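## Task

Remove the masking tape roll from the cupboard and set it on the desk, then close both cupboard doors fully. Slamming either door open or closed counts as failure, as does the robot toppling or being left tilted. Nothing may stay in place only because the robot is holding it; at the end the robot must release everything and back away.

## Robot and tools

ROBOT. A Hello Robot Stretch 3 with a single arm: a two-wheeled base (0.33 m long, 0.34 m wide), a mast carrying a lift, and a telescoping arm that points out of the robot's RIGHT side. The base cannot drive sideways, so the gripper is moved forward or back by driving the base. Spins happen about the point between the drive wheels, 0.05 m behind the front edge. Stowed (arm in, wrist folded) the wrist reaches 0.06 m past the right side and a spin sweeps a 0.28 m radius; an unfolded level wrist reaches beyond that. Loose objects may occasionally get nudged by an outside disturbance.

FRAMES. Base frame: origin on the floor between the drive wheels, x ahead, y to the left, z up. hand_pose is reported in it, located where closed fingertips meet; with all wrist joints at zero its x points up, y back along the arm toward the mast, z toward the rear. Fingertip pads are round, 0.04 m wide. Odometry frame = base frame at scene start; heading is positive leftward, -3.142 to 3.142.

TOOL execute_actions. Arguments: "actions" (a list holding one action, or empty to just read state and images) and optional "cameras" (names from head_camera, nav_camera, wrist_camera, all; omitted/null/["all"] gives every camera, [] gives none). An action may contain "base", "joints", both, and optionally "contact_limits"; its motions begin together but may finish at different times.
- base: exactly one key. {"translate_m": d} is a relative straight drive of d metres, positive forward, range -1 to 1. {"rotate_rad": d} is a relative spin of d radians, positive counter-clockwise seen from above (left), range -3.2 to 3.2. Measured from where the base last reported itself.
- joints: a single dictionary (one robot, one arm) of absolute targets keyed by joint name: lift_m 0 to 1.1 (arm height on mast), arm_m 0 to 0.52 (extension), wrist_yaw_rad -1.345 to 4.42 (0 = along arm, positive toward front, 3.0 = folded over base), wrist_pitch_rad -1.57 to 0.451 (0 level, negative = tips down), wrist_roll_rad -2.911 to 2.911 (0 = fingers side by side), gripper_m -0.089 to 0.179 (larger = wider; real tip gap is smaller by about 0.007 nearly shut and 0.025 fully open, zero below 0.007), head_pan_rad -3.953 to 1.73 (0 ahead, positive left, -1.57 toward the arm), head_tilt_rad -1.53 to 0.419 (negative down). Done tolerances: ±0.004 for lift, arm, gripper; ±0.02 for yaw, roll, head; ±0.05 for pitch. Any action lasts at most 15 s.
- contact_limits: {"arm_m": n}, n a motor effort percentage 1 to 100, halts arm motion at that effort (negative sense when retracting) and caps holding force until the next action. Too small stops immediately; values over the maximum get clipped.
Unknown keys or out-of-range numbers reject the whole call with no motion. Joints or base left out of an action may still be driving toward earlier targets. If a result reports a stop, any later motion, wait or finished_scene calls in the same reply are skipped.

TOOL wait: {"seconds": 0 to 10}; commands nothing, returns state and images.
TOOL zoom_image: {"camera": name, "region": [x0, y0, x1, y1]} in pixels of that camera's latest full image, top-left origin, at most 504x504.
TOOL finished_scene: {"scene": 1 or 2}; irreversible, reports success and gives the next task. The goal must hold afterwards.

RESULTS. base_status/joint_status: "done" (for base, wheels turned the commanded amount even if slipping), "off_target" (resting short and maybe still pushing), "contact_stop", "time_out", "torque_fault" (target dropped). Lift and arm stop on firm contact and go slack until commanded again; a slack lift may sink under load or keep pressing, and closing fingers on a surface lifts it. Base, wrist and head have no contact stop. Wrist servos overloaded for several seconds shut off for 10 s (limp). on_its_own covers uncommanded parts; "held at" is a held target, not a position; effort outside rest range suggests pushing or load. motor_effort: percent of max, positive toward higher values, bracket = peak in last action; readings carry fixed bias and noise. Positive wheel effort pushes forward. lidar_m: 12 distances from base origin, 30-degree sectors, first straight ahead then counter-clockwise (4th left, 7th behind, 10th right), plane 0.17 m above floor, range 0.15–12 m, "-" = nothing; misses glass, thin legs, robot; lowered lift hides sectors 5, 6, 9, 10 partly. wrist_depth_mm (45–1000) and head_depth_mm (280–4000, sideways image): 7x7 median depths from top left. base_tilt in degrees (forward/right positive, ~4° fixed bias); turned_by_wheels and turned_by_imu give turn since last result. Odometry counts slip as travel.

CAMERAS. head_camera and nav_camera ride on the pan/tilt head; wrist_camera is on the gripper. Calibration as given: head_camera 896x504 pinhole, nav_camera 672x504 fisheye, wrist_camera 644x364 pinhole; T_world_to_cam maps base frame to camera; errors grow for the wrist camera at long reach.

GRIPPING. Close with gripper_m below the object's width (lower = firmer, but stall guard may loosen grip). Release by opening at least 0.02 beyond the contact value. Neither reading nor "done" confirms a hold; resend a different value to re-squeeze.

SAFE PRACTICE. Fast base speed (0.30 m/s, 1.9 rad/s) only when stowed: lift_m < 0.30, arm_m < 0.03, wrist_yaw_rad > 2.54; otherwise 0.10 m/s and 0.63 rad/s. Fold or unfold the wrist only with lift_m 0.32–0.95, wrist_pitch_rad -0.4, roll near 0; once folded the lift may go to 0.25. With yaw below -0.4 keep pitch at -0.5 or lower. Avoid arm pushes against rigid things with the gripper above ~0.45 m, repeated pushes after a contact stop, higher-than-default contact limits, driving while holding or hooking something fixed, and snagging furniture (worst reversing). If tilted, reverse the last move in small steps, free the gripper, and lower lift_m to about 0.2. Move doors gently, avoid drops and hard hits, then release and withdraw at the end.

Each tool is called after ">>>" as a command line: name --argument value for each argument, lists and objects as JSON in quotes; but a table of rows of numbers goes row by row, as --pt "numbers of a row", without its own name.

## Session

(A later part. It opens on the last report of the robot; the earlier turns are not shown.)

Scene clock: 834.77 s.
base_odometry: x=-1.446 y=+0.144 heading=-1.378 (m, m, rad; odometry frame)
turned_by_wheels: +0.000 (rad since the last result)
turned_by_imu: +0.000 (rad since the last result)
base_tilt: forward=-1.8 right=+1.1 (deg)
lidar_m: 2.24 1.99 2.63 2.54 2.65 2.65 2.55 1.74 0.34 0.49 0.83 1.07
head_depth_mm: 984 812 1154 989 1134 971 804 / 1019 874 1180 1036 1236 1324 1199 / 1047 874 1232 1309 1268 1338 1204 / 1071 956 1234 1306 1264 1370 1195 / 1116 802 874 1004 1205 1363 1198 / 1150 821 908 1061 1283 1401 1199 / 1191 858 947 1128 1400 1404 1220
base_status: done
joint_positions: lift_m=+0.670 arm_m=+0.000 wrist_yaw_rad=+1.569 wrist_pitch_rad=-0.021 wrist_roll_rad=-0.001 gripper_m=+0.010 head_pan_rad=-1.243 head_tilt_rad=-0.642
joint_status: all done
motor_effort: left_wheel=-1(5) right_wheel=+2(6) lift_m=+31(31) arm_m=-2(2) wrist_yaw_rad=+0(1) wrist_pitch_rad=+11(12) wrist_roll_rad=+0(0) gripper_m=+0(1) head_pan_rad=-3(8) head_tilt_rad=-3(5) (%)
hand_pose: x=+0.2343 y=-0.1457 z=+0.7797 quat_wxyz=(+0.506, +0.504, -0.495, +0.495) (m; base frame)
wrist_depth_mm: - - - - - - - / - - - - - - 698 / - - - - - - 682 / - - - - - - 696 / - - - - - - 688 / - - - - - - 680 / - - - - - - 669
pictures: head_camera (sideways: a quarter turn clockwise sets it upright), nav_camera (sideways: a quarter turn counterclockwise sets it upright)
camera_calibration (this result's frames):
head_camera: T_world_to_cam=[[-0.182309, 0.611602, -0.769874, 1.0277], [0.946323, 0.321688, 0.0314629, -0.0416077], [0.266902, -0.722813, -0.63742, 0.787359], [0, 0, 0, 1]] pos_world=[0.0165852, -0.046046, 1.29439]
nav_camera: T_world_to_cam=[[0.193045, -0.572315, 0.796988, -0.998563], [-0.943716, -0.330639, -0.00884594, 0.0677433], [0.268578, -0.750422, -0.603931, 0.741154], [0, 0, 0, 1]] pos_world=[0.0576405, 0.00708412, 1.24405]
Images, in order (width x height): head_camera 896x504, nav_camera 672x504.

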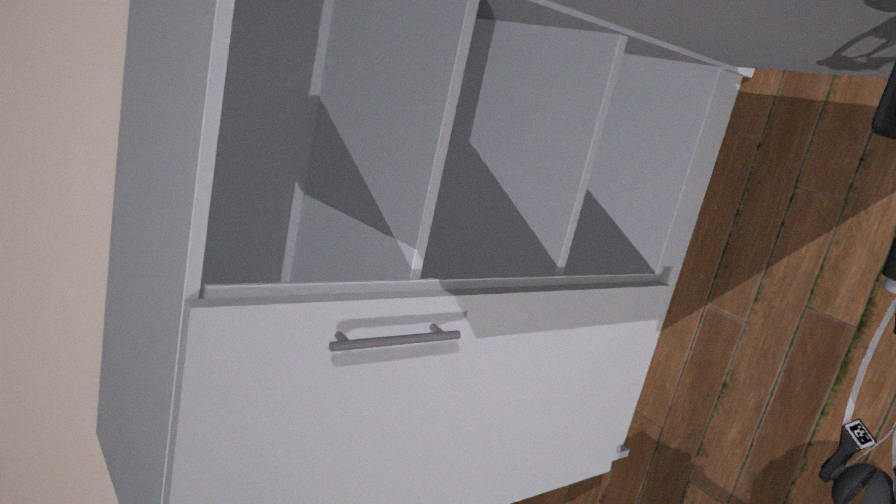

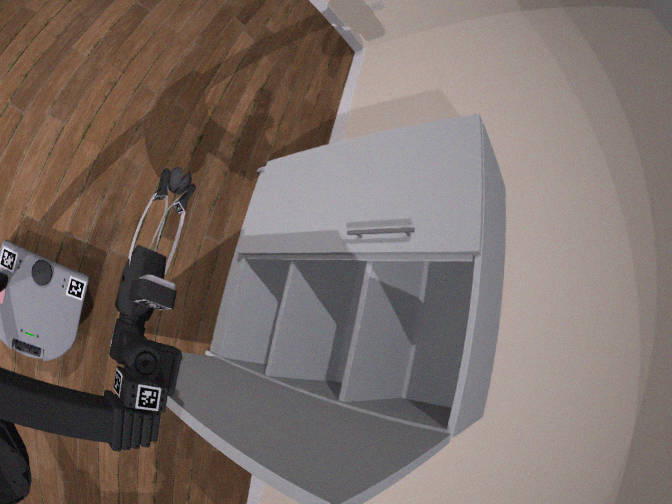

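>>> execute_actions --actions '[{"base": {"translate_m": 0.419}, "joints": {"wrist_yaw_rad": 0.0, "gripper_m": 0.05, "arm_m": 0.2, "head_pan_rad": -1.57, "head_tilt_rad": -0.6}}]' --cameras '["wrist_camera"]'

Scene clock: 912.77 s.
base_odometry: x=-1.366 y=-0.268 heading=-1.378 (m, m, rad; odometry frame)
turned_by_wheels: +0.000 (rad since the last result)
turned_by_imu: +0.000 (rad since the last result)
base_tilt: forward=-1.8 right=+1.1 (deg)
lidar_m: 1.81 1.62 2.51 2.53 2.66 3.09 2.96 0.64 0.77 0.75 0.78 1.75
head_depth_mm: 1015 859 1205 1047 1240 1339 1249 / 1017 856 1207 1049 1239 - 1190 / 1019 854 776 923 1204 - 1220 / 1023 854 763 880 1012 1239 1214 / 1017 854 766 876 1027 1236 1218 / 1019 850 770 882 1036 1251 1209 / 1029 849 767 886 1085 1403 1219
base_status: done
joint_positions: lift_m=+0.670 arm_m=+0.200 wrist_yaw_rad=+0.002 wrist_pitch_rad=-0.021 wrist_roll_rad=-0.001 gripper_m=+0.050 head_pan_rad=-1.563 head_tilt_rad=-0.606
joint_status: all done
motor_effort: left_wheel=-1(5) right_wheel=+2(7) lift_m=+31(31) arm_m=+2(3) wrist_yaw_rad=-1(4) wrist_pitch_rad=+11(12) wrist_roll_rad=+0(0) gripper_m=+1(82) head_pan_rad=-2(22) head_tilt_rad=+3(6) (%)
hand_pose: x=-0.0210 y=-0.6004 z=+0.7797 quat_wxyz=(+0.708, +0.008, -0.706, -0.007) (m; base frame)
wrist_depth_mm: 281 282 284 286 570 621 539 / 286 290 288 293 740 733 561 / 294 295 299 301 759 768 571 / 302 302 306 309 718 730 554 / 310 310 314 319 400 411 421 / 317 321 - 324 828 800 558 / 324 326 335 339 689 702 561
pictures: wrist_camera
camera_calibration (this result's frames):
wrist_camera: T_world_to_cam=[[-0.999914, 0.011904, 0.00547866, -0.0184188], [-0.003387, 0.169104, -0.985592, 0.905155], [-0.012659, -0.985526, -0.169049, -0.296534], [0, 0, 0, 1]] pos_world=[-0.0191053, -0.445088, 0.842086]
Images, in order (width x height): wrist_camera 644x364.

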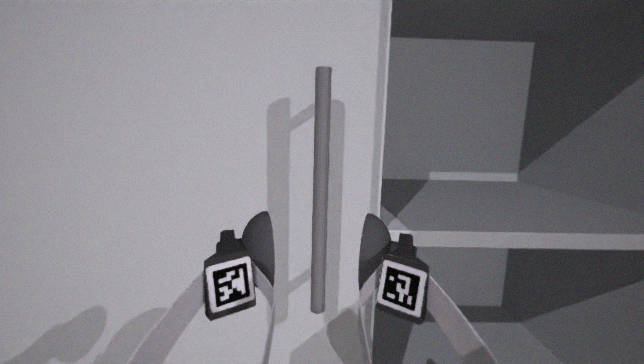

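>>> execute_actions --actions '[{"base": {"translate_m": -0.004}, "joints": {"arm_m": 0.32}, "contact_limits": {"arm_m": 12}}]' --cameras '[]'

>>> execute_actions --actions '[{"joints": {"gripper_m": 0.026}}]' --cameras '["wrist_camera"]'

>>> execute_actions --actions '[{"joints": {"arm_m": 0.345}, "contact_limits": {"arm_m": 10}}]' --cameras '[]'

Scene clock: 928.57 s.
base_odometry: x=-1.367 y=-0.264 heading=-1.378 (m, m, rad; odometry frame)
turned_by_wheels: +0.000 (rad since the last result)
turned_by_imu: -0.001 (rad since the last result)
base_tilt: forward=-1.7 right=+1.1 (deg)
lidar_m: 1.82 1.62 2.52 2.53 2.66 3.08 2.97 0.63 0.76 0.75 0.78 1.74
head_depth_mm: 1014 861 1203 1055 1240 1331 1251 / 1015 857 1201 1051 1282 - 1205 / 1016 856 779 940 - 1334 1224 / 1017 853 767 857 1022 1228 1223 / 1025 850 766 879 1027 1241 1221 / 1019 849 770 879 1038 1244 1224 / 1027 852 772 885 1063 1391 1214
base_status: done
joint_positions: lift_m=+0.670 arm_m=+0.320 wrist_yaw_rad=+0.001 wrist_pitch_rad=-0.021 wrist_roll_rad=-0.001 gripper_m=+0.050 head_pan_rad=-1.563 head_tilt_rad=-0.606
joint_status: all done
motor_effort: left_wheel=-1(8) right_wheel=+2(3) lift_m=+31(31) arm_m=+2(1) wrist_yaw_rad=-2(2) wrist_pitch_rad=+12(12) wrist_roll_rad=+0(0) gripper_m=+1(0) head_pan_rad=-3(3) head_tilt_rad=+3(2) (%)
contact_limits: arm_m 12 (drawing in: default 17, maximum 29; extending or still: default 25, maximum 40)
hand_pose: x=-0.0211 y=-0.7204 z=+0.7797 quat_wxyz=(+0.708, +0.008, -0.706, -0.007) (m; base frame)
wrist_depth_mm: 169 170 171 171 175 598 534 / 173 174 175 176 206 633 567 / 176 178 180 180 209 638 567 / 181 183 184 186 215 650 556 / 187 188 189 190 345 366 374 / 191 193 - 196 254 258 263 / 197 198 201 201 633 691 550
pictures: none
No camera images: the call's "cameras" was empty. Leave "cameras" out to get every camera's image.

Scene clock: 929.30 s.
base_odometry: x=-1.367 y=-0.264 heading=-1.378 (m, m, rad; odometry frame)
turned_by_wheels: +0.000 (rad since the last result)
turned_by_imu: +0.000 (rad since the last result)
base_tilt: forward=-1.8 right=+1.1 (deg)
lidar_m: 1.82 1.62 2.51 2.53 2.65 3.08 2.96 0.63 0.76 0.75 0.78 1.74
head_depth_mm: 1011 860 1202 1053 1239 1333 1252 / 1012 855 1202 1049 1276 - 1208 / 1017 853 777 942 - 1335 1219 / 1017 850 765 859 1022 1232 1215 / 1020 851 765 881 1023 1234 1217 / 1029 852 769 881 1032 1239 1217 / 1025 847 773 884 1059 1401 1211
base_status: not commanded
joint_positions: lift_m=+0.670 arm_m=+0.320 wrist_yaw_rad=+0.001 wrist_pitch_rad=-0.021 wrist_roll_rad=-0.001 gripper_m=+0.026 head_pan_rad=-1.563 head_tilt_rad=-0.606
joint_status: all done
motor_effort: left_wheel=-1(1) right_wheel=+2(2) lift_m=+31(31) arm_m=+2(2) wrist_yaw_rad=-1(1) wrist_pitch_rad=+12(12) wrist_roll_rad=+0(0) gripper_m=+0(77) head_pan_rad=-4(2) head_tilt_rad=+3(3) (%)
hand_pose: x=-0.0211 y=-0.7204 z=+0.7797 quat_wxyz=(+0.708, +0.008, -0.706, -0.007) (m; base frame)
wrist_depth_mm: 169 170 171 172 175 596 538 / 173 174 176 175 204 613 564 / 178 178 180 181 210 633 558 / 181 183 185 186 216 639 547 / 188 188 190 173 322 368 376 / 193 193 193 159 255 261 267 / 198 198 202 202 236 701 543
pictures: wrist_camera
camera_calibration (this result's frames):
wrist_camera: T_world_to_cam=[[-0.999909, 0.0122903, 0.00547836, -0.0168105], [-0.00332142, 0.169102, -0.985593, 0.925448], [-0.0130396, -0.985522, -0.169046, -0.414804], [0, 0, 0, 1]] pos_world=[-0.0191441, -0.565087, 0.842086]
Images, in order (width x height): wrist_camera 644x364.

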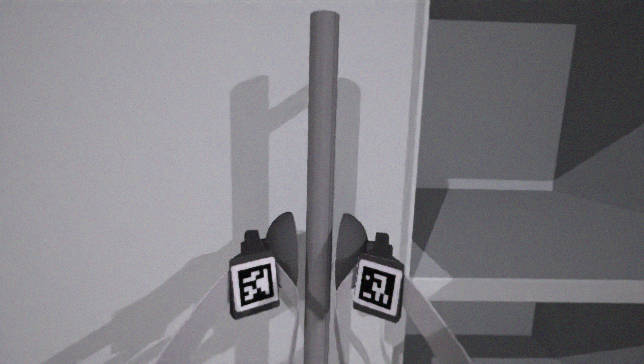

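Scene clock: 930.33 s.
base_odometry: x=-1.367 y=-0.264 heading=-1.378 (m, m, rad; odometry frame)
turned_by_wheels: +0.000 (rad since the last result)
turned_by_imu: +0.000 (rad since the last result)
base_tilt: forward=-1.8 right=+1.1 (deg)
lidar_m: 1.82 1.62 2.52 2.53 2.65 3.08 2.96 0.63 0.77 0.75 0.78 1.74
head_depth_mm: 1013 863 1215 1055 1244 1339 1247 / 1014 860 1203 1049 1259 - 1209 / 1022 858 779 949 - 1340 1220 / 1022 855 766 856 1021 1229 1216 / 1021 853 765 881 1024 1240 1219 / 1023 852 770 880 1026 1242 1211 / 1024 853 771 887 1064 1398 1214
base_status: not commanded
joint_positions: lift_m=+0.670 arm_m=+0.328 wrist_yaw_rad=+0.001 wrist_pitch_rad=-0.022 wrist_roll_rad=-0.001 gripper_m=+0.026 head_pan_rad=-1.563 head_tilt_rad=-0.606
joint_status: arm_m contact_stop (moved +0.008 of +0.025)
on_its_own: arm_m is slack since a contact_stop, until your next command for it (your +0.345 is given up)
motor_effort: left_wheel=-1(4) right_wheel=+2(4) lift_m=+31(31) arm_m=+0(11) wrist_yaw_rad=-1(2) wrist_pitch_rad=+13(15) wrist_roll_rad=+0(0) gripper_m=-1(2) head_pan_rad=-4(4) head_tilt_rad=+3(2) (%)
contact_limits: arm_m 10 (drawing in: default 17, maximum 29; extending or still: default 25, maximum 40)
hand_pose: x=-0.0211 y=-0.7287 z=+0.7793 quat_wxyz=(+0.708, +0.008, -0.706, -0.008) (m; base frame)
wrist_depth_mm: 161 163 164 164 168 601 547 / 166 167 168 169 173 620 565 / 170 171 173 173 203 625 555 / 174 175 177 177 207 636 545 / 179 180 181 181 256 364 377 / 185 185 186 186 254 249 249 / 189 190 193 193 226 696 552
pictures: none
No camera images: the call's "cameras" was empty. Leave "cameras" out to get every camera's image.

>>> execute_actions --actions '[{"joints": {"gripper_m": -0.045}}]' --cameras '[]'

>>> execute_actions --actions '[{"base": {"translate_m": 0.006}, "joints": {"arm_m": 0.285}, "contact_limits": {"arm_m": 25}}]' --cameras '["nav_camera", "wrist_camera"]'

Scene clock: 937.67 s.
base_odometry: x=-1.367 y=-0.264 heading=-1.378 (m, m, rad; odometry frame)
turned_by_wheels: +0.000 (rad since the last result)
turned_by_imu: -0.001 (rad since the last result)
base_tilt: forward=-1.8 right=+1.1 (deg)
lidar_m: 1.82 1.62 2.52 2.54 2.65 3.10 2.96 0.63 0.76 0.75 0.78 1.74
head_depth_mm: 1012 865 1205 1050 1241 1333 1251 / 1013 857 1198 1050 1255 - 1206 / 1016 857 777 949 - 1339 1217 / 1016 854 766 860 1027 1231 1218 / 1025 852 767 877 1027 1244 1217 / 1021 851 772 880 1029 1238 1216 / 1026 855 772 884 1062 1394 1217
base_status: not commanded
joint_positions: lift_m=+0.670 arm_m=+0.327 wrist_yaw_rad=+0.003 wrist_pitch_rad=-0.022 wrist_roll_rad=-0.001 gripper_m=-0.044 head_pan_rad=-1.563 head_tilt_rad=-0.606
joint_status: all done
on_its_own: arm_m is slack since a contact_stop, until your next command for it (your +0.345 is given up)
motor_effort: left_wheel=-2(2) right_wheel=+4(4) lift_m=+31(31) arm_m=+0(1) wrist_yaw_rad=-3(3) wrist_pitch_rad=+13(12) wrist_roll_rad=+0(0) gripper_m=-20(96) head_pan_rad=-3(4) head_tilt_rad=+2(2) (%)
hand_pose: x=-0.0206 y=-0.7273 z=+0.7794 quat_wxyz=(+0.708, +0.009, -0.706, -0.007) (m; base frame)
wrist_depth_mm: 163 164 165 165 169 591 545 / 167 168 169 169 173 607 563 / 171 172 174 174 204 626 567 / 176 176 178 178 209 643 543 / 180 181 182 148 216 366 378 / 185 187 187 151 249 255 251 / 190 192 194 193 227 694 553
pictures: none
No camera images: the call's "cameras" was empty. Leave "cameras" out to get every camera's image.

Scene clock: 939.17 s.
base_odometry: x=-1.366 y=-0.270 heading=-1.378 (m, m, rad; odometry frame)
turned_by_wheels: +0.000 (rad since the last result)
turned_by_imu: +0.000 (rad since the last result)
base_tilt: forward=-1.7 right=+1.2 (deg)
lidar_m: 1.82 1.61 2.51 2.53 2.66 3.09 2.97 0.64 0.77 0.71 0.76 1.74
head_depth_mm: 1012 863 1204 1053 1243 1338 1235 / 1015 860 1202 1052 1286 - 1189 / 1018 855 721 826 - 1328 1220 / 1020 856 718 810 968 1169 1214 / 1026 857 732 841 985 1187 1218 / 1021 852 747 858 1006 1229 1216 / 1030 853 759 875 1075 1395 1218
base_status: done
joint_positions: lift_m=+0.670 arm_m=+0.285 wrist_yaw_rad=-0.001 wrist_pitch_rad=-0.021 wrist_roll_rad=-0.001 gripper_m=-0.044 head_pan_rad=-1.563 head_tilt_rad=-0.605
joint_status: all done
motor_effort: left_wheel=+1(12) right_wheel=-1(12) lift_m=+31(31) arm_m=-2(4) wrist_yaw_rad=+0(5) wrist_pitch_rad=+12(13) wrist_roll_rad=+0(0) gripper_m=-19(20) head_pan_rad=-2(2) head_tilt_rad=+2(3) (%)
contact_limits: arm_m 25 (drawing in: default 17, maximum 29; extending or still: default 25, maximum 40)
hand_pose: x=-0.0217 y=-0.6859 z=+0.7795 quat_wxyz=(+0.708, +0.007, -0.706, -0.008) (m; base frame)
wrist_depth_mm: 173 171 167 161 161 632 545 / 178 174 170 166 166 663 561 / 183 179 175 171 170 673 561 / 188 185 180 176 175 703 548 / 193 189 186 143 204 363 372 / 200 195 191 146 288 729 513 / 205 202 196 189 189 691 563
pictures: nav_camera (sideways: a quarter turn counterclockwise sets it upright), wrist_camera
camera_calibration (this result's frames):
nav_camera: T_world_to_cam=[[0.00287128, -0.574337, 0.818614, -1.0256], [-0.999817, -0.0171233, -0.0085068, 0.0676444], [0.0189031, -0.81844, -0.574281, 0.704104], [0, 0, 0, 1]] pos_world=[0.057267, -0.0116129, 1.2445]
wrist_camera: T_world_to_cam=[[-0.99988, 0.0145194, 0.00548186, -0.0162772], [-0.00294121, 0.16954, -0.985519, 0.919754], [-0.0152386, -0.985416, -0.169476, -0.380497], [0, 0, 0, 1]] pos_world=[-0.0193683, -0.530647, 0.842039]
Images, in order (width x height): nav_camera 672x504, wrist_camera 644x364.

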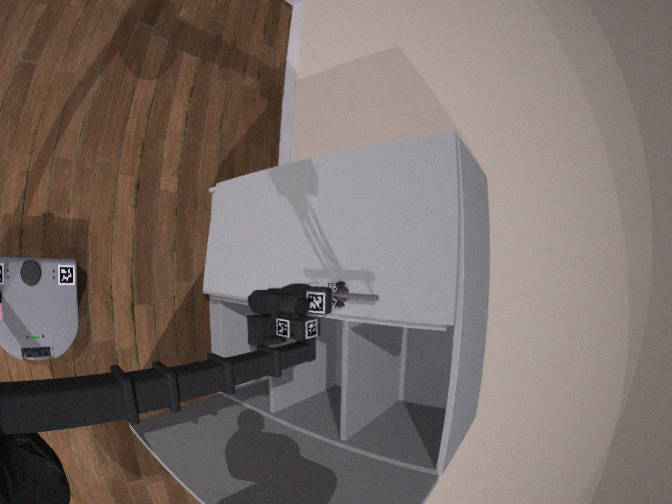

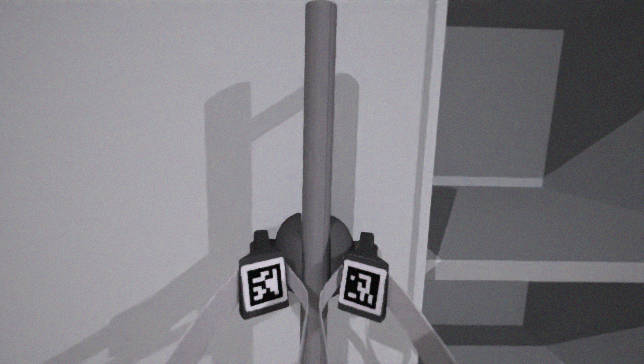

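>>> execute_actions --actions '[{"base": {"translate_m": 0.025}, "joints": {"arm_m": 0.209}, "contact_limits": {"arm_m": 25}}]' --cameras '["wrist_camera"]'

>>> execute_actions --actions '[{"base": {"translate_m": 0.041}, "joints": {"arm_m": 0.138}, "contact_limits": {"arm_m": 25}}]' --cameras '["wrist_camera"]'

>>> execute_actions --actions '[{"base": {"translate_m": 0.054}, "joints": {"arm_m": 0.078}, "contact_limits": {"arm_m": 25}}]' --cameras '["nav_camera", "wrist_camera"]'

Scene clock: 963.50 s.
base_odometry: x=-1.361 y=-0.294 heading=-1.378 (m, m, rad; odometry frame)
turned_by_wheels: +0.000 (rad since the last result)
turned_by_imu: -0.001 (rad since the last result)
base_tilt: forward=-1.8 right=+1.1 (deg)
lidar_m: 1.79 1.60 2.50 2.53 2.66 3.11 2.99 0.66 0.80 0.62 0.73 1.74
head_depth_mm: 1010 865 1213 1047 1235 1335 1246 / 1019 860 1205 1053 1230 - 1209 / 1018 861 636 718 835 - 1189 / 1019 935 656 744 860 1062 1188 / 1021 938 679 781 916 1120 1218 / 1024 851 709 820 978 1199 1212 / 1026 854 746 870 1600 1431 1211
base_status: done
joint_positions: lift_m=+0.670 arm_m=+0.209 wrist_yaw_rad=-0.001 wrist_pitch_rad=-0.022 wrist_roll_rad=-0.001 gripper_m=-0.044 head_pan_rad=-1.563 head_tilt_rad=-0.605
joint_status: all done
motor_effort: left_wheel=-1(15) right_wheel=+1(20) lift_m=+31(31) arm_m=-2(1) wrist_yaw_rad=+0(22) wrist_pitch_rad=+12(13) wrist_roll_rad=+0(0) gripper_m=-19(21) head_pan_rad=-3(4) head_tilt_rad=+3(3) (%)
contact_limits: arm_m 25 (drawing in: default 17, maximum 29; extending or still: default 25, maximum 40)
hand_pose: x=-0.0216 y=-0.6099 z=+0.7793 quat_wxyz=(+0.708, +0.008, -0.706, -0.008) (m; base frame)
wrist_depth_mm: 209 194 179 160 155 619 563 / 216 199 183 164 160 753 593 / 223 205 189 169 164 757 603 / 234 212 194 174 168 738 565 / 239 219 199 144 173 404 425 / 248 226 210 147 197 807 596 / 258 233 207 188 183 702 578
pictures: wrist_camera
camera_calibration (this result's frames):
wrist_camera: T_world_to_cam=[[-0.999885, 0.0141283, 0.00549369, -0.0175287], [-0.00300658, 0.170375, -0.985375, 0.907049], [-0.0148577, -0.985278, -0.170313, -0.304889], [0, 0, 0, 1]] pos_world=[-0.0193295, -0.454691, 0.841954]
Images, in order (width x height): wrist_camera 644x364.

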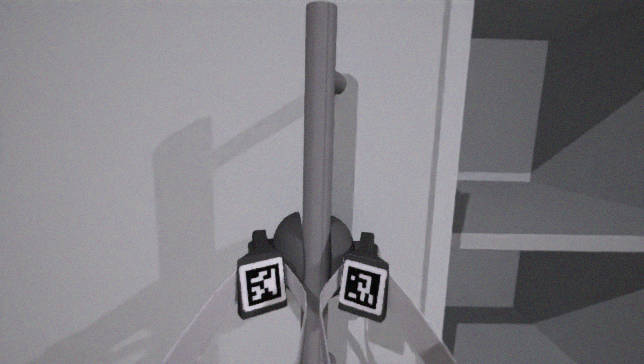

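Scene clock: 965.20 s.
base_odometry: x=-1.353 y=-0.334 heading=-1.378 (m, m, rad; odometry frame)
turned_by_wheels: +0.000 (rad since the last result)
turned_by_imu: +0.000 (rad since the last result)
base_tilt: forward=-1.8 right=+1.1 (deg)
lidar_m: 1.75 1.56 2.47 2.54 2.65 3.16 3.04 0.70 0.86 0.54 0.71 1.74
head_depth_mm: 1012 863 1211 1055 1246 1338 1235 / 1018 856 1209 966 1197 1371 - / 1015 860 575 620 717 - 1145 / 1020 937 605 671 785 985 1167 / 1026 934 642 729 865 1067 1220 / 1024 937 686 801 968 1236 1214 / 1027 1086 743 942 1649 1437 1219
base_status: done
joint_positions: lift_m=+0.670 arm_m=+0.138 wrist_yaw_rad=-0.004 wrist_pitch_rad=-0.023 wrist_roll_rad=-0.001 gripper_m=-0.044 head_pan_rad=-1.563 head_tilt_rad=-0.605
joint_status: all done
motor_effort: left_wheel=-1(14) right_wheel=+2(18) lift_m=+31(31) arm_m=-2(3) wrist_yaw_rad=+3(22) wrist_pitch_rad=+13(13) wrist_roll_rad=+0(0) gripper_m=-19(21) head_pan_rad=-2(3) head_tilt_rad=+2(2) (%)
contact_limits: arm_m 25 (drawing in: default 17, maximum 29; extending or still: default 25, maximum 40)
hand_pose: x=-0.0224 y=-0.5389 z=+0.7791 quat_wxyz=(+0.708, +0.007, -0.706, -0.010) (m; base frame)
wrist_depth_mm: 279 231 196 160 149 521 590 / 290 240 200 161 153 803 634 / 307 247 207 169 157 810 619 / 323 258 213 175 162 629 610 / 336 265 223 146 166 761 576 / 354 276 239 149 168 840 624 / 370 290 228 188 178 688 627
pictures: wrist_camera
camera_calibration (this result's frames):
wrist_camera: T_world_to_cam=[[-0.999833, 0.0174027, 0.00550745, -0.0176146], [-0.00244435, 0.171354, -0.985206, 0.895103], [-0.018089, -0.985056, -0.171283, -0.234138], [0, 0, 0, 1]] pos_world=[-0.0196591, -0.383712, 0.841855]
Images, in order (width x height): wrist_camera 644x364.

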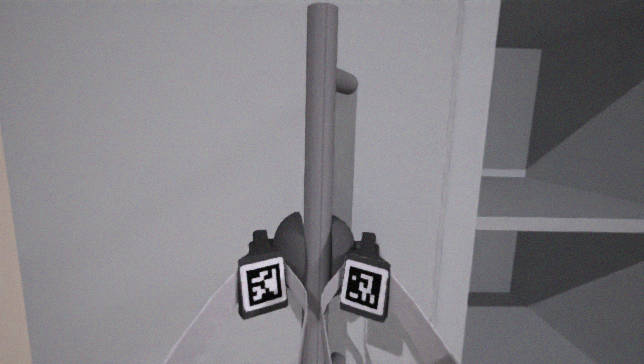

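Scene clock: 966.93 s.
base_odometry: x=-1.343 y=-0.387 heading=-1.378 (m, m, rad; odometry frame)
turned_by_wheels: +0.000 (rad since the last result)
turned_by_imu: +0.000 (rad since the last result)
base_tilt: forward=-1.8 right=+1.1 (deg)
lidar_m: 1.70 1.52 2.42 2.54 2.66 3.21 3.09 0.74 0.93 0.48 0.72 1.74
head_depth_mm: 1012 866 1209 1055 1241 1344 1248 / 1014 857 1203 536 1136 1343 - / 1017 861 1179 559 625 732 - / 1027 937 578 626 729 881 1139 / 1025 936 625 710 847 1049 1184 / 1022 937 690 820 1030 1365 1222 / 1030 1124 1272 1473 1655 1431 1217
base_status: done
joint_positions: lift_m=+0.670 arm_m=+0.078 wrist_yaw_rad=-0.016 wrist_pitch_rad=-0.024 wrist_roll_rad=-0.001 gripper_m=-0.044 head_pan_rad=-1.563 head_tilt_rad=-0.605
joint_status: all done
motor_effort: left_wheel=-4(10) right_wheel=+6(17) lift_m=+31(31) arm_m=-2(2) wrist_yaw_rad=+12(17) wrist_pitch_rad=+14(14) wrist_roll_rad=+0(0) gripper_m=-20(21) head_pan_rad=-2(3) head_tilt_rad=+3(2) (%)
contact_limits: arm_m 25 (drawing in: default 17, maximum 29; extending or still: default 25, maximum 40)
hand_pose: x=-0.0256 y=-0.4787 z=+0.7788 quat_wxyz=(+0.708, +0.003, -0.707, -0.014) (m; base frame)
wrist_depth_mm: 828 295 222 169 148 151 615 / 819 309 229 170 151 159 679 / 844 318 235 176 154 160 691 / 907 332 241 174 156 530 643 / 923 347 254 152 160 515 648 / 936 363 281 - 161 831 684 / 962 380 255 192 173 660 669
pictures: nav_camera (sideways: a quarter turn counterclockwise sets it upright), wrist_camera
camera_calibration (this result's frames):
nav_camera: T_world_to_cam=[[0.00287114, -0.574337, 0.818614, -1.0256], [-0.999817, -0.0171231, -0.0085068, 0.0676444], [0.0189029, -0.81844, -0.574281, 0.704104], [0, 0, 0, 1]] pos_world=[0.057267, -0.0116129, 1.2445]
wrist_camera: T_world_to_cam=[[-0.99954, 0.0298085, 0.00552122, -0.0158963], [-0.000301791, 0.172332, -0.985039, 0.884939], [-0.030314, -0.984588, -0.172244, -0.174346], [0, 0, 0, 1]] pos_world=[-0.0209071, -0.323689, 0.841756]
Images, in order (width x height): nav_camera 672x504, wrist_camera 644x364.

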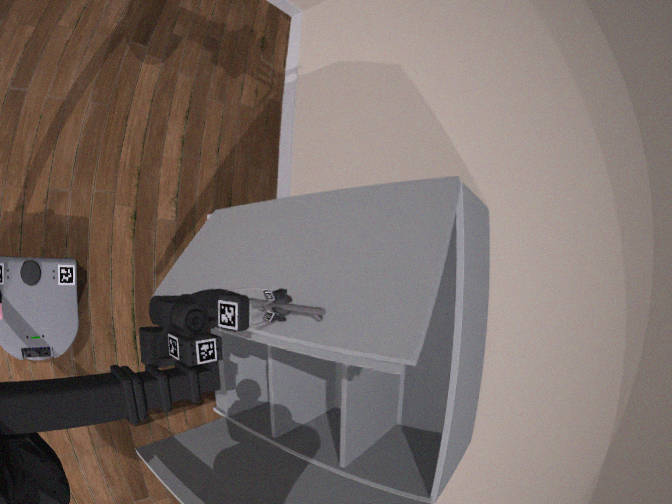

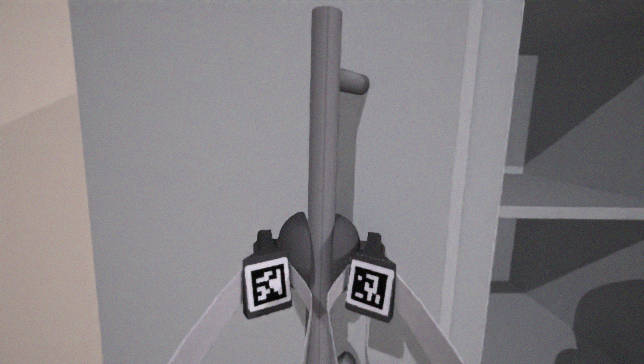

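>>> execute_actions --actions '[{"base": {"translate_m": 0.058}, "joints": {"arm_m": 0.022}, "contact_limits": {"arm_m": 25}}]' --cameras '["nav_camera", "wrist_camera"]'

Scene clock: 975.13 s.
base_odometry: x=-1.332 y=-0.444 heading=-1.378 (m, m, rad; odometry frame)
turned_by_wheels: +0.000 (rad since the last result)
turned_by_imu: +0.000 (rad since the last result)
base_tilt: forward=-1.7 right=+1.1 (deg)
lidar_m: 1.64 1.47 2.33 2.53 2.66 3.29 3.14 0.80 0.42 0.41 0.78 1.69
head_depth_mm: 1011 865 1207 1051 1245 1342 1225 / 1014 859 1202 458 546 1337 1231 / 1019 859 1201 499 561 659 780 / 1019 938 568 588 684 839 1132 / 1020 939 630 713 865 1093 1190 / 1021 1106 748 1418 1633 1435 1221 / 1029 1147 1291 1473 1656 1439 1217
base_status: done
joint_positions: lift_m=+0.670 arm_m=+0.022 wrist_yaw_rad=-0.003 wrist_pitch_rad=-0.024 wrist_roll_rad=-0.001 gripper_m=-0.044 head_pan_rad=-1.563 head_tilt_rad=-0.605
joint_status: all done
motor_effort: left_wheel=+0(7) right_wheel=+0(12) lift_m=+31(31) arm_m=-3(1) wrist_yaw_rad=+1(12) wrist_pitch_rad=+14(14) wrist_roll_rad=+0(0) gripper_m=-19(20) head_pan_rad=-1(3) head_tilt_rad=+2(2) (%)
contact_limits: arm_m 25 (drawing in: default 17, maximum 29; extending or still: default 25, maximum 40)
hand_pose: x=-0.0221 y=-0.4229 z=+0.7787 quat_wxyz=(+0.708, +0.008, -0.706, -0.010) (m; base frame)
wrist_depth_mm: 854 864 272 172 143 137 608 / 888 905 280 169 146 142 785 / 944 939 291 179 149 148 776 / 937 943 301 183 151 154 705 / 993 979 324 153 153 157 766 / 996 - 381 160 152 820 744 / - - 307 194 165 648 691
pictures: nav_camera (sideways: a quarter turn counterclockwise sets it upright), wrist_camera
camera_calibration (this result's frames):
nav_camera: T_world_to_cam=[[0.00287114, -0.574337, 0.818614, -1.0256], [-0.999817, -0.0171231, -0.0085068, 0.0676444], [0.0189029, -0.81844, -0.574281, 0.704104], [0, 0, 0, 1]] pos_world=[0.057267, -0.0116129, 1.2445]
wrist_camera: T_world_to_cam=[[-0.999853, 0.0162456, 0.00552592, -0.0198409], [-0.00263444, 0.172886, -0.984938, 0.875267], [-0.0169562, -0.984808, -0.172818, -0.118648], [0, 0, 0, 1]] pos_world=[-0.019544, -0.267845, 0.841689]
Images, in order (width x height): nav_camera 672x504, wrist_camera 644x364.

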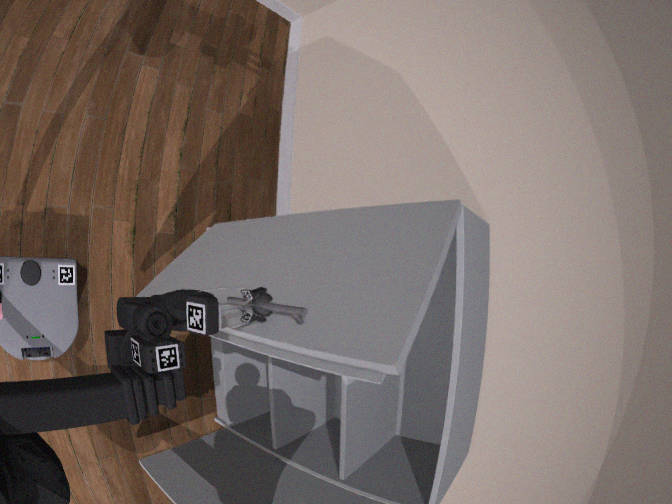

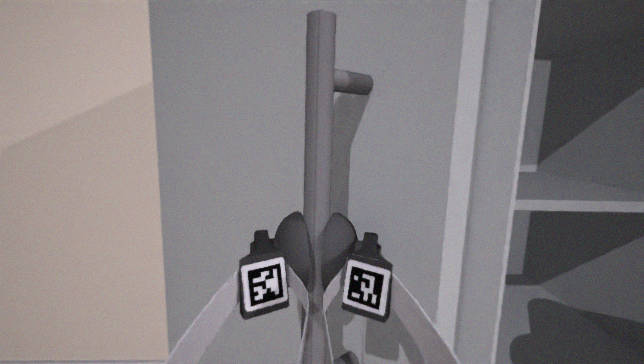

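>>> execute_actions --actions '[{"base": {"translate_m": 0.075}, "joints": {"arm_m": 0.0, "wrist_yaw_rad": -0.1}, "contact_limits": {"arm_m": 25}}]' --cameras '["nav_camera", "wrist_camera"]'

Scene clock: 1023.60 s.
base_odometry: x=-1.317 y=-0.518 heading=-1.379 (m, m, rad; odometry frame)
turned_by_wheels: +0.000 (rad since the last result)
turned_by_imu: -0.016 (rad since the last result)
base_tilt: forward=-1.8 right=+1.0 (deg)
lidar_m: 1.56 1.41 2.20 2.53 2.64 3.37 3.22 0.87 0.42 0.43 1.27 1.63
head_depth_mm: 1014 864 1213 444 533 1335 1212 / 1021 865 1209 481 537 615 1010 / 1016 863 1186 558 634 746 788 / 1015 939 604 664 775 927 1158 / 1024 944 698 818 1032 1353 1212 / 1026 1137 1289 1460 1637 1452 1223 / 1020 1139 1284 1469 1643 1442 1222
base_status: done
joint_positions: lift_m=+0.670 arm_m=+0.000 wrist_yaw_rad=-0.150 wrist_pitch_rad=-0.021 wrist_roll_rad=-0.001 gripper_m=-0.044 head_pan_rad=-1.563 head_tilt_rad=-0.605
joint_status: wrist_yaw_rad off_target (ended at -0.150, target -0.100); the others done
on_its_own: wrist_yaw_rad is at rest, and its effort (+38) is outside its rest range (-12 to +12)
motor_effort: left_wheel=-9(14) right_wheel=+17(21) lift_m=+31(31) arm_m=+3(6) wrist_yaw_rad=+38(41) wrist_pitch_rad=+12(14) wrist_roll_rad=+0(0) gripper_m=-22(24) head_pan_rad=-3(3) head_tilt_rad=+2(2) (%)
contact_limits: arm_m 25 (drawing in: default 17, maximum 29; extending or still: default 25, maximum 40)
hand_pose: x=-0.0596 y=-0.3975 z=+0.7794 quat_wxyz=(+0.705, -0.045, -0.705, -0.061) (m; base frame)
wrist_depth_mm: 804 410 276 205 167 171 668 / 843 426 285 197 169 172 693 / 855 445 292 202 173 829 713 / 845 467 297 206 176 663 707 / 880 925 310 221 180 887 707 / 894 948 342 - 181 831 736 / 944 951 317 220 195 788 715
pictures: nav_camera (sideways: a quarter turn counterclockwise sets it upright), wrist_camera
camera_calibration (this result's frames):
nav_camera: T_world_to_cam=[[0.00287114, -0.574337, 0.818614, -1.0256], [-0.999817, -0.0171231, -0.0085068, 0.0676444], [0.0189029, -0.81844, -0.574281, 0.704104], [0, 0, 0, 1]] pos_world=[0.057267, -0.0116129, 1.2445]
wrist_camera: T_world_to_cam=[[-0.986701, 0.16245, 0.00549766, 0.00125051], [0.0222495, 0.168491, -0.985452, 0.87166], [-0.161013, -0.972225, -0.169864, -0.100016], [0, 0, 0, 1]] pos_world=[-0.034264, -0.244308, 0.841983]
Images, in order (width x height): nav_camera 672x504, wrist_camera 644x364.

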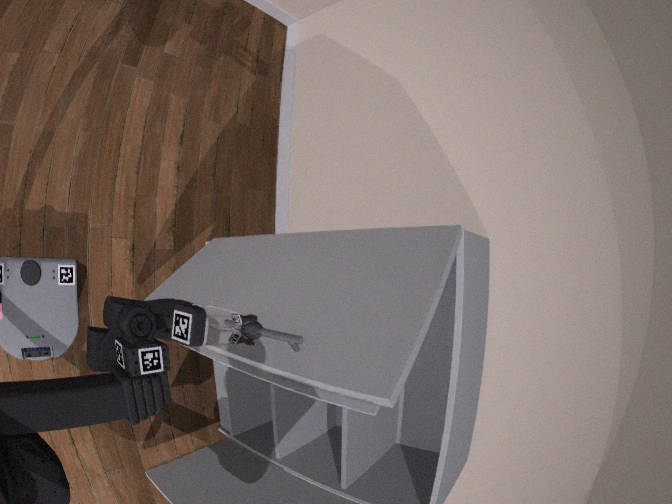

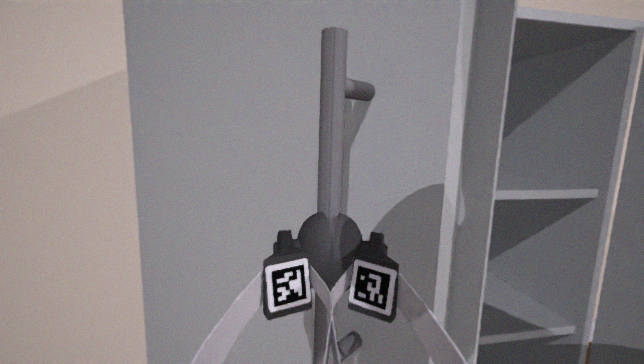

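>>> execute_actions --actions '[{"joints": {"gripper_m": 0.05}}]' --cameras '["nav_camera", "wrist_camera"]'

Scene clock: 1038.03 s.
base_odometry: x=-1.317 y=-0.518 heading=-1.378 (m, m, rad; odometry frame)
turned_by_wheels: +0.000 (rad since the last result)
turned_by_imu: +0.000 (rad since the last result)
base_tilt: forward=-1.8 right=+1.1 (deg)
lidar_m: 1.56 1.41 2.20 2.54 2.64 3.38 3.22 0.86 0.42 0.43 1.27 1.63
head_depth_mm: 1016 861 1213 445 526 1339 1217 / 1019 861 1216 481 538 616 1011 / 1016 938 556 559 636 720 817 / 1019 940 602 664 776 935 1164 / 1016 938 699 822 1029 1358 1225 / 1020 1143 1285 1461 1644 1436 1217 / 1021 1141 1282 1466 1634 1438 1214
base_status: not commanded
joint_positions: lift_m=+0.670 arm_m=+0.000 wrist_yaw_rad=-0.169 wrist_pitch_rad=-0.021 wrist_roll_rad=-0.001 gripper_m=+0.050 head_pan_rad=-1.563 head_tilt_rad=-0.605
joint_status: all done
on_its_own: wrist_yaw_rad is held at -0.167, not at your -0.100, by its stall guard, which is not easing now
motor_effort: left_wheel=+0(2) right_wheel=+1(5) lift_m=+31(32) arm_m=+2(3) wrist_yaw_rad=+1(6) wrist_pitch_rad=+12(12) wrist_roll_rad=+0(0) gripper_m=+0(81) head_pan_rad=-3(3) head_tilt_rad=+2(3) (%)
hand_pose: x=-0.0644 y=-0.3967 z=+0.7794 quat_wxyz=(+0.704, -0.052, -0.705, -0.068) (m; base frame)
wrist_depth_mm: 794 389 270 202 165 171 685 / 815 406 275 194 167 811 703 / 831 428 284 199 171 835 699 / 870 440 292 203 179 777 705 / 870 466 327 216 178 860 716 / 908 493 - 227 192 859 715 / 917 970 322 215 195 783 704
pictures: nav_camera (sideways: a quarter turn counterclockwise sets it upright), wrist_camera
camera_calibration (this result's frames):
nav_camera: T_world_to_cam=[[0.00287094, -0.574337, 0.818614, -1.0256], [-0.999817, -0.0171227, -0.0085068, 0.0676444], [0.0189026, -0.81844, -0.574281, 0.704104], [0, 0, 0, 1]] pos_world=[0.057267, -0.0116129, 1.2445]
wrist_camera: T_world_to_cam=[[-0.983371, 0.181519, 0.00560392, 0.00399884], [0.0254096, 0.168078, -0.985446, 0.871664], [-0.17982, -0.968917, -0.169895, -0.0999215], [0, 0, 0, 1]] pos_world=[-0.0361841, -0.244049, 0.84198]
Images, in order (width x height): nav_camera 672x504, wrist_camera 644x364.

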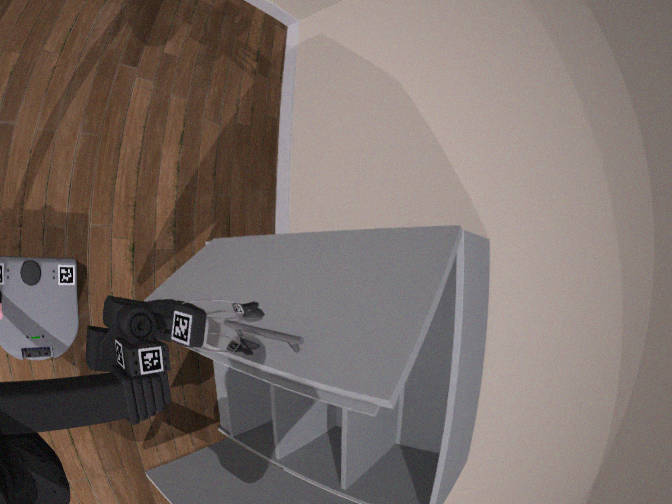

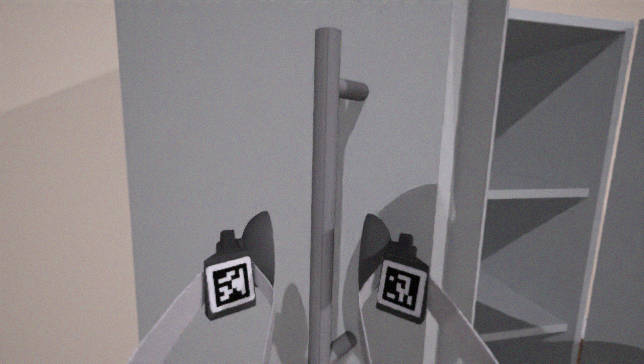

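>>> execute_actions --actions '[{"joints": {"gripper_m": 0.15, "wrist_yaw_rad": -0.35, "wrist_pitch_rad": -0.3}}]' --cameras '["nav_camera", "wrist_camera"]'

>>> execute_actions --actions '[{"joints": {"arm_m": 0.07}, "contact_limits": {"arm_m": 12}}]' --cameras '["nav_camera", "wrist_camera"]'

Scene clock: 1072.17 s.
base_odometry: x=-1.317 y=-0.518 heading=-1.378 (m, m, rad; odometry frame)
turned_by_wheels: +0.000 (rad since the last result)
turned_by_imu: +0.000 (rad since the last result)
base_tilt: forward=-1.8 right=+1.1 (deg)
lidar_m: 1.56 1.41 2.20 2.54 2.64 3.38 3.23 0.87 0.42 0.45 1.26 1.63
head_depth_mm: 1018 867 1206 453 523 1337 1192 / 1022 860 1204 498 553 643 844 / 1020 937 569 575 654 753 857 / 1023 939 612 677 790 960 1171 / 1017 936 704 825 1028 1361 1218 / 1023 1139 1283 1467 1647 1436 1214 / 1025 1136 1277 1462 1621 1439 1213
base_status: not commanded
joint_positions: lift_m=+0.670 arm_m=+0.000 wrist_yaw_rad=-0.348 wrist_pitch_rad=-0.313 wrist_roll_rad=-0.001 gripper_m=+0.150 head_pan_rad=-1.563 head_tilt_rad=-0.605
joint_status: all done
motor_effort: left_wheel=+1(2) right_wheel=+0(2) lift_m=+31(32) arm_m=+2(2) wrist_yaw_rad=-2(10) wrist_pitch_rad=+7(11) wrist_roll_rad=+0(0) gripper_m=+0(84) head_pan_rad=-3(3) head_tilt_rad=+2(2) (%)
hand_pose: x=-0.1021 y=-0.3669 z=+0.7072 quat_wxyz=(+0.669, -0.012, -0.706, -0.230) (m; base frame)
wrist_depth_mm: 296 237 185 168 178 758 598 / 336 260 212 177 679 760 616 / 387 287 229 191 957 812 626 / 811 319 252 208 907 821 623 / 885 363 277 228 - 824 648 / 955 - 307 251 - - 658 / 938 502 347 276 936 933 665
pictures: nav_camera (sideways: a quarter turn counterclockwise sets it upright), wrist_camera
camera_calibration (this result's frames):
nav_camera: T_world_to_cam=[[0.00287087, -0.574337, 0.818614, -1.0256], [-0.999817, -0.0171226, -0.0085068, 0.0676444], [0.0189026, -0.81844, -0.574281, 0.704104], [0, 0, 0, 1]] pos_world=[0.057267, -0.0116129, 1.2445]
wrist_camera: T_world_to_cam=[[-0.936098, 0.351616, 0.00929182, 0.0266408], [0.149005, 0.420345, -0.895046, 0.837678], [-0.318618, -0.836467, -0.445876, 0.139541], [0, 0, 0, 1]] pos_world=[-0.0554193, -0.244759, 0.811732]
Images, in order (width x height): nav_camera 672x504, wrist_camera 644x364.

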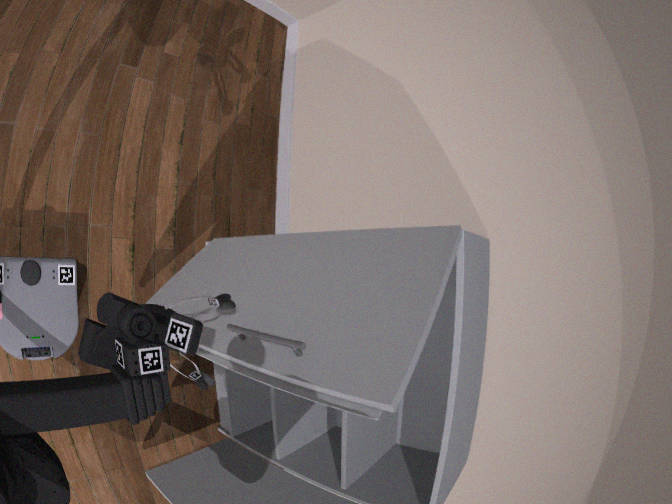

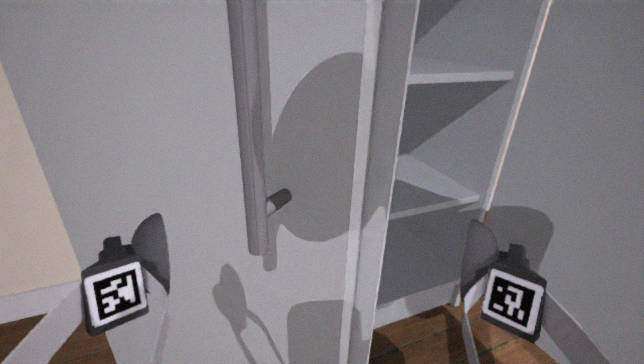

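Scene clock: 1073.87 s.
base_odometry: x=-1.317 y=-0.518 heading=-1.378 (m, m, rad; odometry frame)
turned_by_wheels: +0.000 (rad since the last result)
turned_by_imu: +0.000 (rad since the last result)
base_tilt: forward=-1.8 right=+1.1 (deg)
lidar_m: 1.57 1.41 2.19 2.54 2.65 3.36 3.22 0.86 0.43 0.45 1.27 1.64
head_depth_mm: 1019 867 1206 454 525 1339 1249 / 1017 860 1216 502 556 642 - / 1016 941 563 578 659 732 - / 1024 935 616 680 794 963 1181 / 1022 934 705 829 1027 1358 1221 / 1020 1132 1282 1473 1649 1439 1219 / 1023 1135 1284 1468 1652 1433 1221
base_status: not commanded
joint_positions: lift_m=+0.670 arm_m=+0.070 wrist_yaw_rad=-0.352 wrist_pitch_rad=-0.315 wrist_roll_rad=-0.001 gripper_m=+0.150 head_pan_rad=-1.563 head_tilt_rad=-0.605
joint_status: all done
motor_effort: left_wheel=+1(1) right_wheel=+0(0) lift_m=+31(31) arm_m=+3(6) wrist_yaw_rad=+1(1) wrist_pitch_rad=+8(8) wrist_roll_rad=+0(0) gripper_m=-2(0) head_pan_rad=-4(3) head_tilt_rad=+2(2) (%)
contact_limits: arm_m 12 (drawing in: default 17, maximum 29; extending or still: default 25, maximum 40)
hand_pose: x=-0.1030 y=-0.4363 z=+0.7068 quat_wxyz=(+0.669, -0.013, -0.706, -0.232) (m; base frame)
wrist_depth_mm: 211 173 144 118 108 117 587 / 234 190 155 126 114 127 596 / 272 210 169 135 122 698 620 / 320 235 184 144 133 753 636 / 385 264 204 156 145 788 656 / 846 - 226 166 161 - 656 / 889 361 255 189 182 952 645
pictures: nav_camera (sideways: a quarter turn counterclockwise sets it upright), wrist_camera
camera_calibration (this result's frames):
nav_camera: T_world_to_cam=[[0.00287087, -0.574337, 0.818614, -1.0256], [-0.999817, -0.0171226, -0.0085068, 0.0676444], [0.0189026, -0.81844, -0.574281, 0.704104], [0, 0, 0, 1]] pos_world=[0.057267, -0.0116129, 1.2445]
wrist_camera: T_world_to_cam=[[-0.934479, 0.355895, 0.00930975, 0.0521744], [0.151491, 0.421164, -0.894243, 0.86666], [-0.322178, -0.834242, -0.447484, 0.0827343], [0, 0, 0, 1]] pos_world=[-0.0558802, -0.314554, 0.811542]
Images, in order (width x height): nav_camera 672x504, wrist_camera 644x364.

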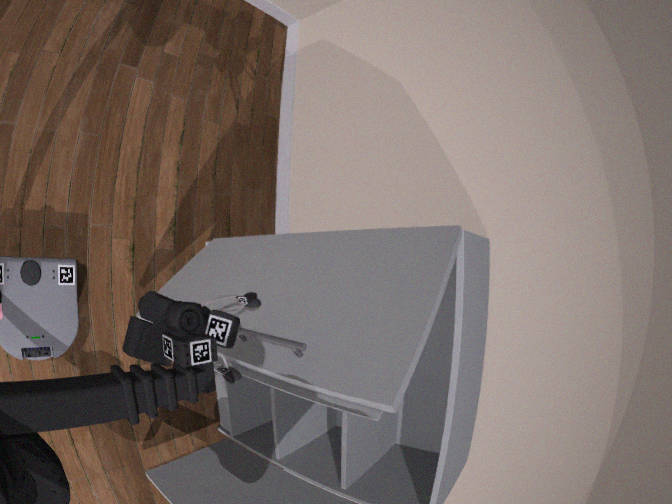

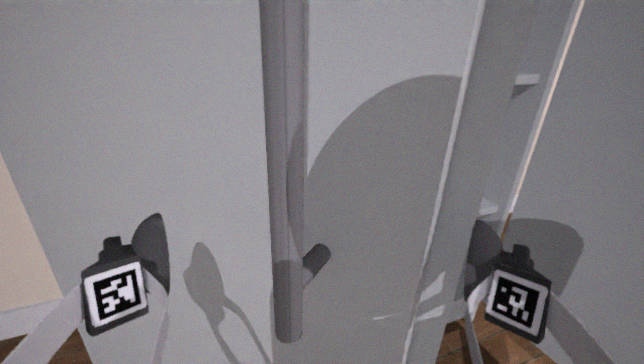

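>>> execute_actions --actions '[{"base": {"translate_m": -0.015}, "joints": {"arm_m": 0.1}, "contact_limits": {"arm_m": 12}}]' --cameras '["wrist_camera"]'

>>> execute_actions --actions '[{"base": {"translate_m": 0.12}, "joints": {"arm_m": 0.05}, "contact_limits": {"arm_m": 20}}]' --cameras '["nav_camera", "wrist_camera"]'

Scene clock: 1082.70 s.
base_odometry: x=-1.320 y=-0.503 heading=-1.379 (m, m, rad; odometry frame)
turned_by_wheels: +0.000 (rad since the last result)
turned_by_imu: -0.001 (rad since the last result)
base_tilt: forward=-1.8 right=+1.1 (deg)
lidar_m: 1.58 1.43 2.21 2.53 2.64 3.37 3.21 0.85 0.45 0.47 1.27 1.64
head_depth_mm: 1016 865 1209 478 559 1335 1246 / 1014 859 1190 526 582 671 - / 1021 940 568 596 680 743 - / 1020 933 618 687 801 972 1192 / 1019 937 694 808 976 1274 1220 / 1019 1141 1283 1471 1654 1430 1216 / 1021 1135 1281 1474 1636 1436 1222
base_status: done
joint_positions: lift_m=+0.670 arm_m=+0.100 wrist_yaw_rad=-0.370 wrist_pitch_rad=-0.318 wrist_roll_rad=+0.001 gripper_m=+0.150 head_pan_rad=-1.563 head_tilt_rad=-0.605
joint_status: all done
on_its_own: wrist_yaw_rad is at rest, and its effort (+14) is outside its rest range (-12 to +12)
motor_effort: left_wheel=-4(6) right_wheel=+8(8) lift_m=+31(31) arm_m=+3(2) wrist_yaw_rad=+14(14) wrist_pitch_rad=+10(10) wrist_roll_rad=-1(1) gripper_m=-4(5) head_pan_rad=-2(4) head_tilt_rad=+1(2) (%)
contact_limits: arm_m 12 (drawing in: default 17, maximum 29; extending or still: default 25, maximum 40)
hand_pose: x=-0.1067 y=-0.4645 z=+0.7060 quat_wxyz=(+0.666, -0.018, -0.707, -0.239) (m; base frame)
wrist_depth_mm: 175 154 133 111 106 102 570 / 194 167 144 118 112 120 582 / 216 183 155 126 119 132 595 / 245 203 169 136 127 687 623 / 284 225 185 147 137 709 623 / 350 - 207 158 152 - 639 / 433 299 233 181 170 952 629
pictures: wrist_camera
camera_calibration (this result's frames):
wrist_camera: T_world_to_cam=[[-0.928044, 0.372391, 0.0077342, 0.0682238], [0.161373, 0.420702, -0.892731, 0.878131], [-0.335699, -0.827246, -0.450523, 0.0616642], [0, 0, 0, 1]] pos_world=[-0.057691, -0.343825, 0.811188]
Images, in order (width x height): wrist_camera 644x364.

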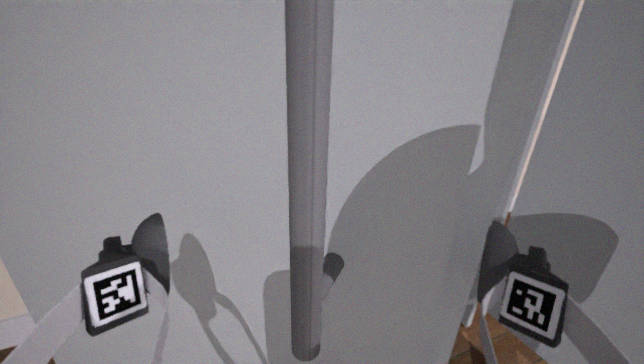

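Scene clock: 1084.93 s.
base_odometry: x=-1.297 y=-0.621 heading=-1.379 (m, m, rad; odometry frame)
turned_by_wheels: -0.001 (rad since the last result)
turned_by_imu: -0.030 (rad since the last result)
base_tilt: forward=-1.8 right=+1.1 (deg)
lidar_m: 1.46 1.34 1.36 2.54 2.63 3.51 3.33 0.96 0.40 0.46 1.25 1.54
head_depth_mm: 1023 949 1220 448 488 559 1194 / 1025 949 1195 519 565 624 690 / 1014 942 589 620 703 781 - / 1020 940 681 770 897 1073 1195 / 1016 1134 1270 1466 1661 1439 1226 / 1015 1128 1274 1462 1651 1433 1218 / 1012 1125 1267 1450 1645 1430 1220
base_status: done
joint_positions: lift_m=+0.670 arm_m=+0.050 wrist_yaw_rad=-0.408 wrist_pitch_rad=-0.324 wrist_roll_rad=+0.011 gripper_m=+0.150 head_pan_rad=-1.563 head_tilt_rad=-0.605
joint_status: all done
on_its_own: right_wheel is at rest, and its effort (+20) is outside its rest range (-18 to +18); wrist_yaw_rad is at rest, and its effort (+44) is outside its rest range (-12 to +12)
motor_effort: left_wheel=-13(17) right_wheel=+20(22) lift_m=+32(32) arm_m=+2(2) wrist_yaw_rad=+44(51) wrist_pitch_rad=+14(14) wrist_roll_rad=-7(7) gripper_m=-9(10) head_pan_rad=-3(3) head_tilt_rad=+3(2) (%)
contact_limits: arm_m 20 (drawing in: default 17, maximum 29; extending or still: default 25, maximum 40)
hand_pose: x=-0.1148 y=-0.4106 z=+0.7045 quat_wxyz=(+0.656, -0.031, -0.710, -0.253) (m; base frame)
wrist_depth_mm: 268 202 160 123 113 102 604 / 315 224 173 131 119 111 636 / 376 251 189 140 127 125 666 / 770 283 209 151 135 140 683 / 836 330 234 160 144 154 705 / 886 - 261 179 157 167 694 / 886 485 296 211 175 924 758
pictures: nav_camera (sideways: a quarter turn counterclockwise sets it upright), wrist_camera
camera_calibration (this result's frames):
nav_camera: T_world_to_cam=[[0.00287094, -0.574337, 0.818614, -1.0256], [-0.999817, -0.0171227, -0.0085068, 0.0676444], [0.0189026, -0.81844, -0.574281, 0.704104], [0, 0, 0, 1]] pos_world=[0.057267, -0.0116129, 1.2445]
wrist_camera: T_world_to_cam=[[-0.911669, 0.410919, -0.0023662, 0.0654317], [0.18944, 0.415171, -0.889801, 0.854317], [-0.364653, -0.811652, -0.456343, 0.110012], [0, 0, 0, 1]] pos_world=[-0.0620739, -0.292283, 0.81053]
Images, in order (width x height): nav_camera 672x504, wrist_camera 644x364.

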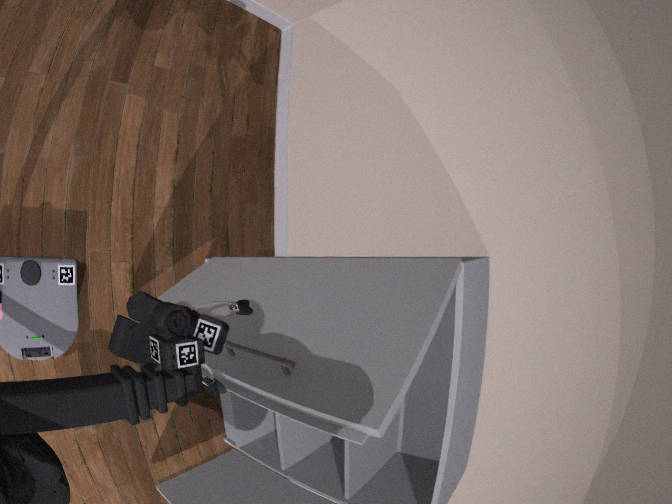

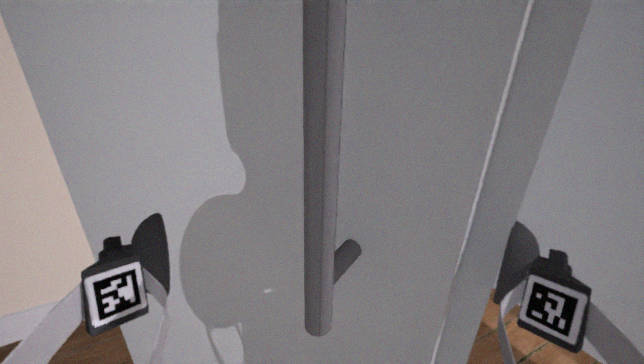

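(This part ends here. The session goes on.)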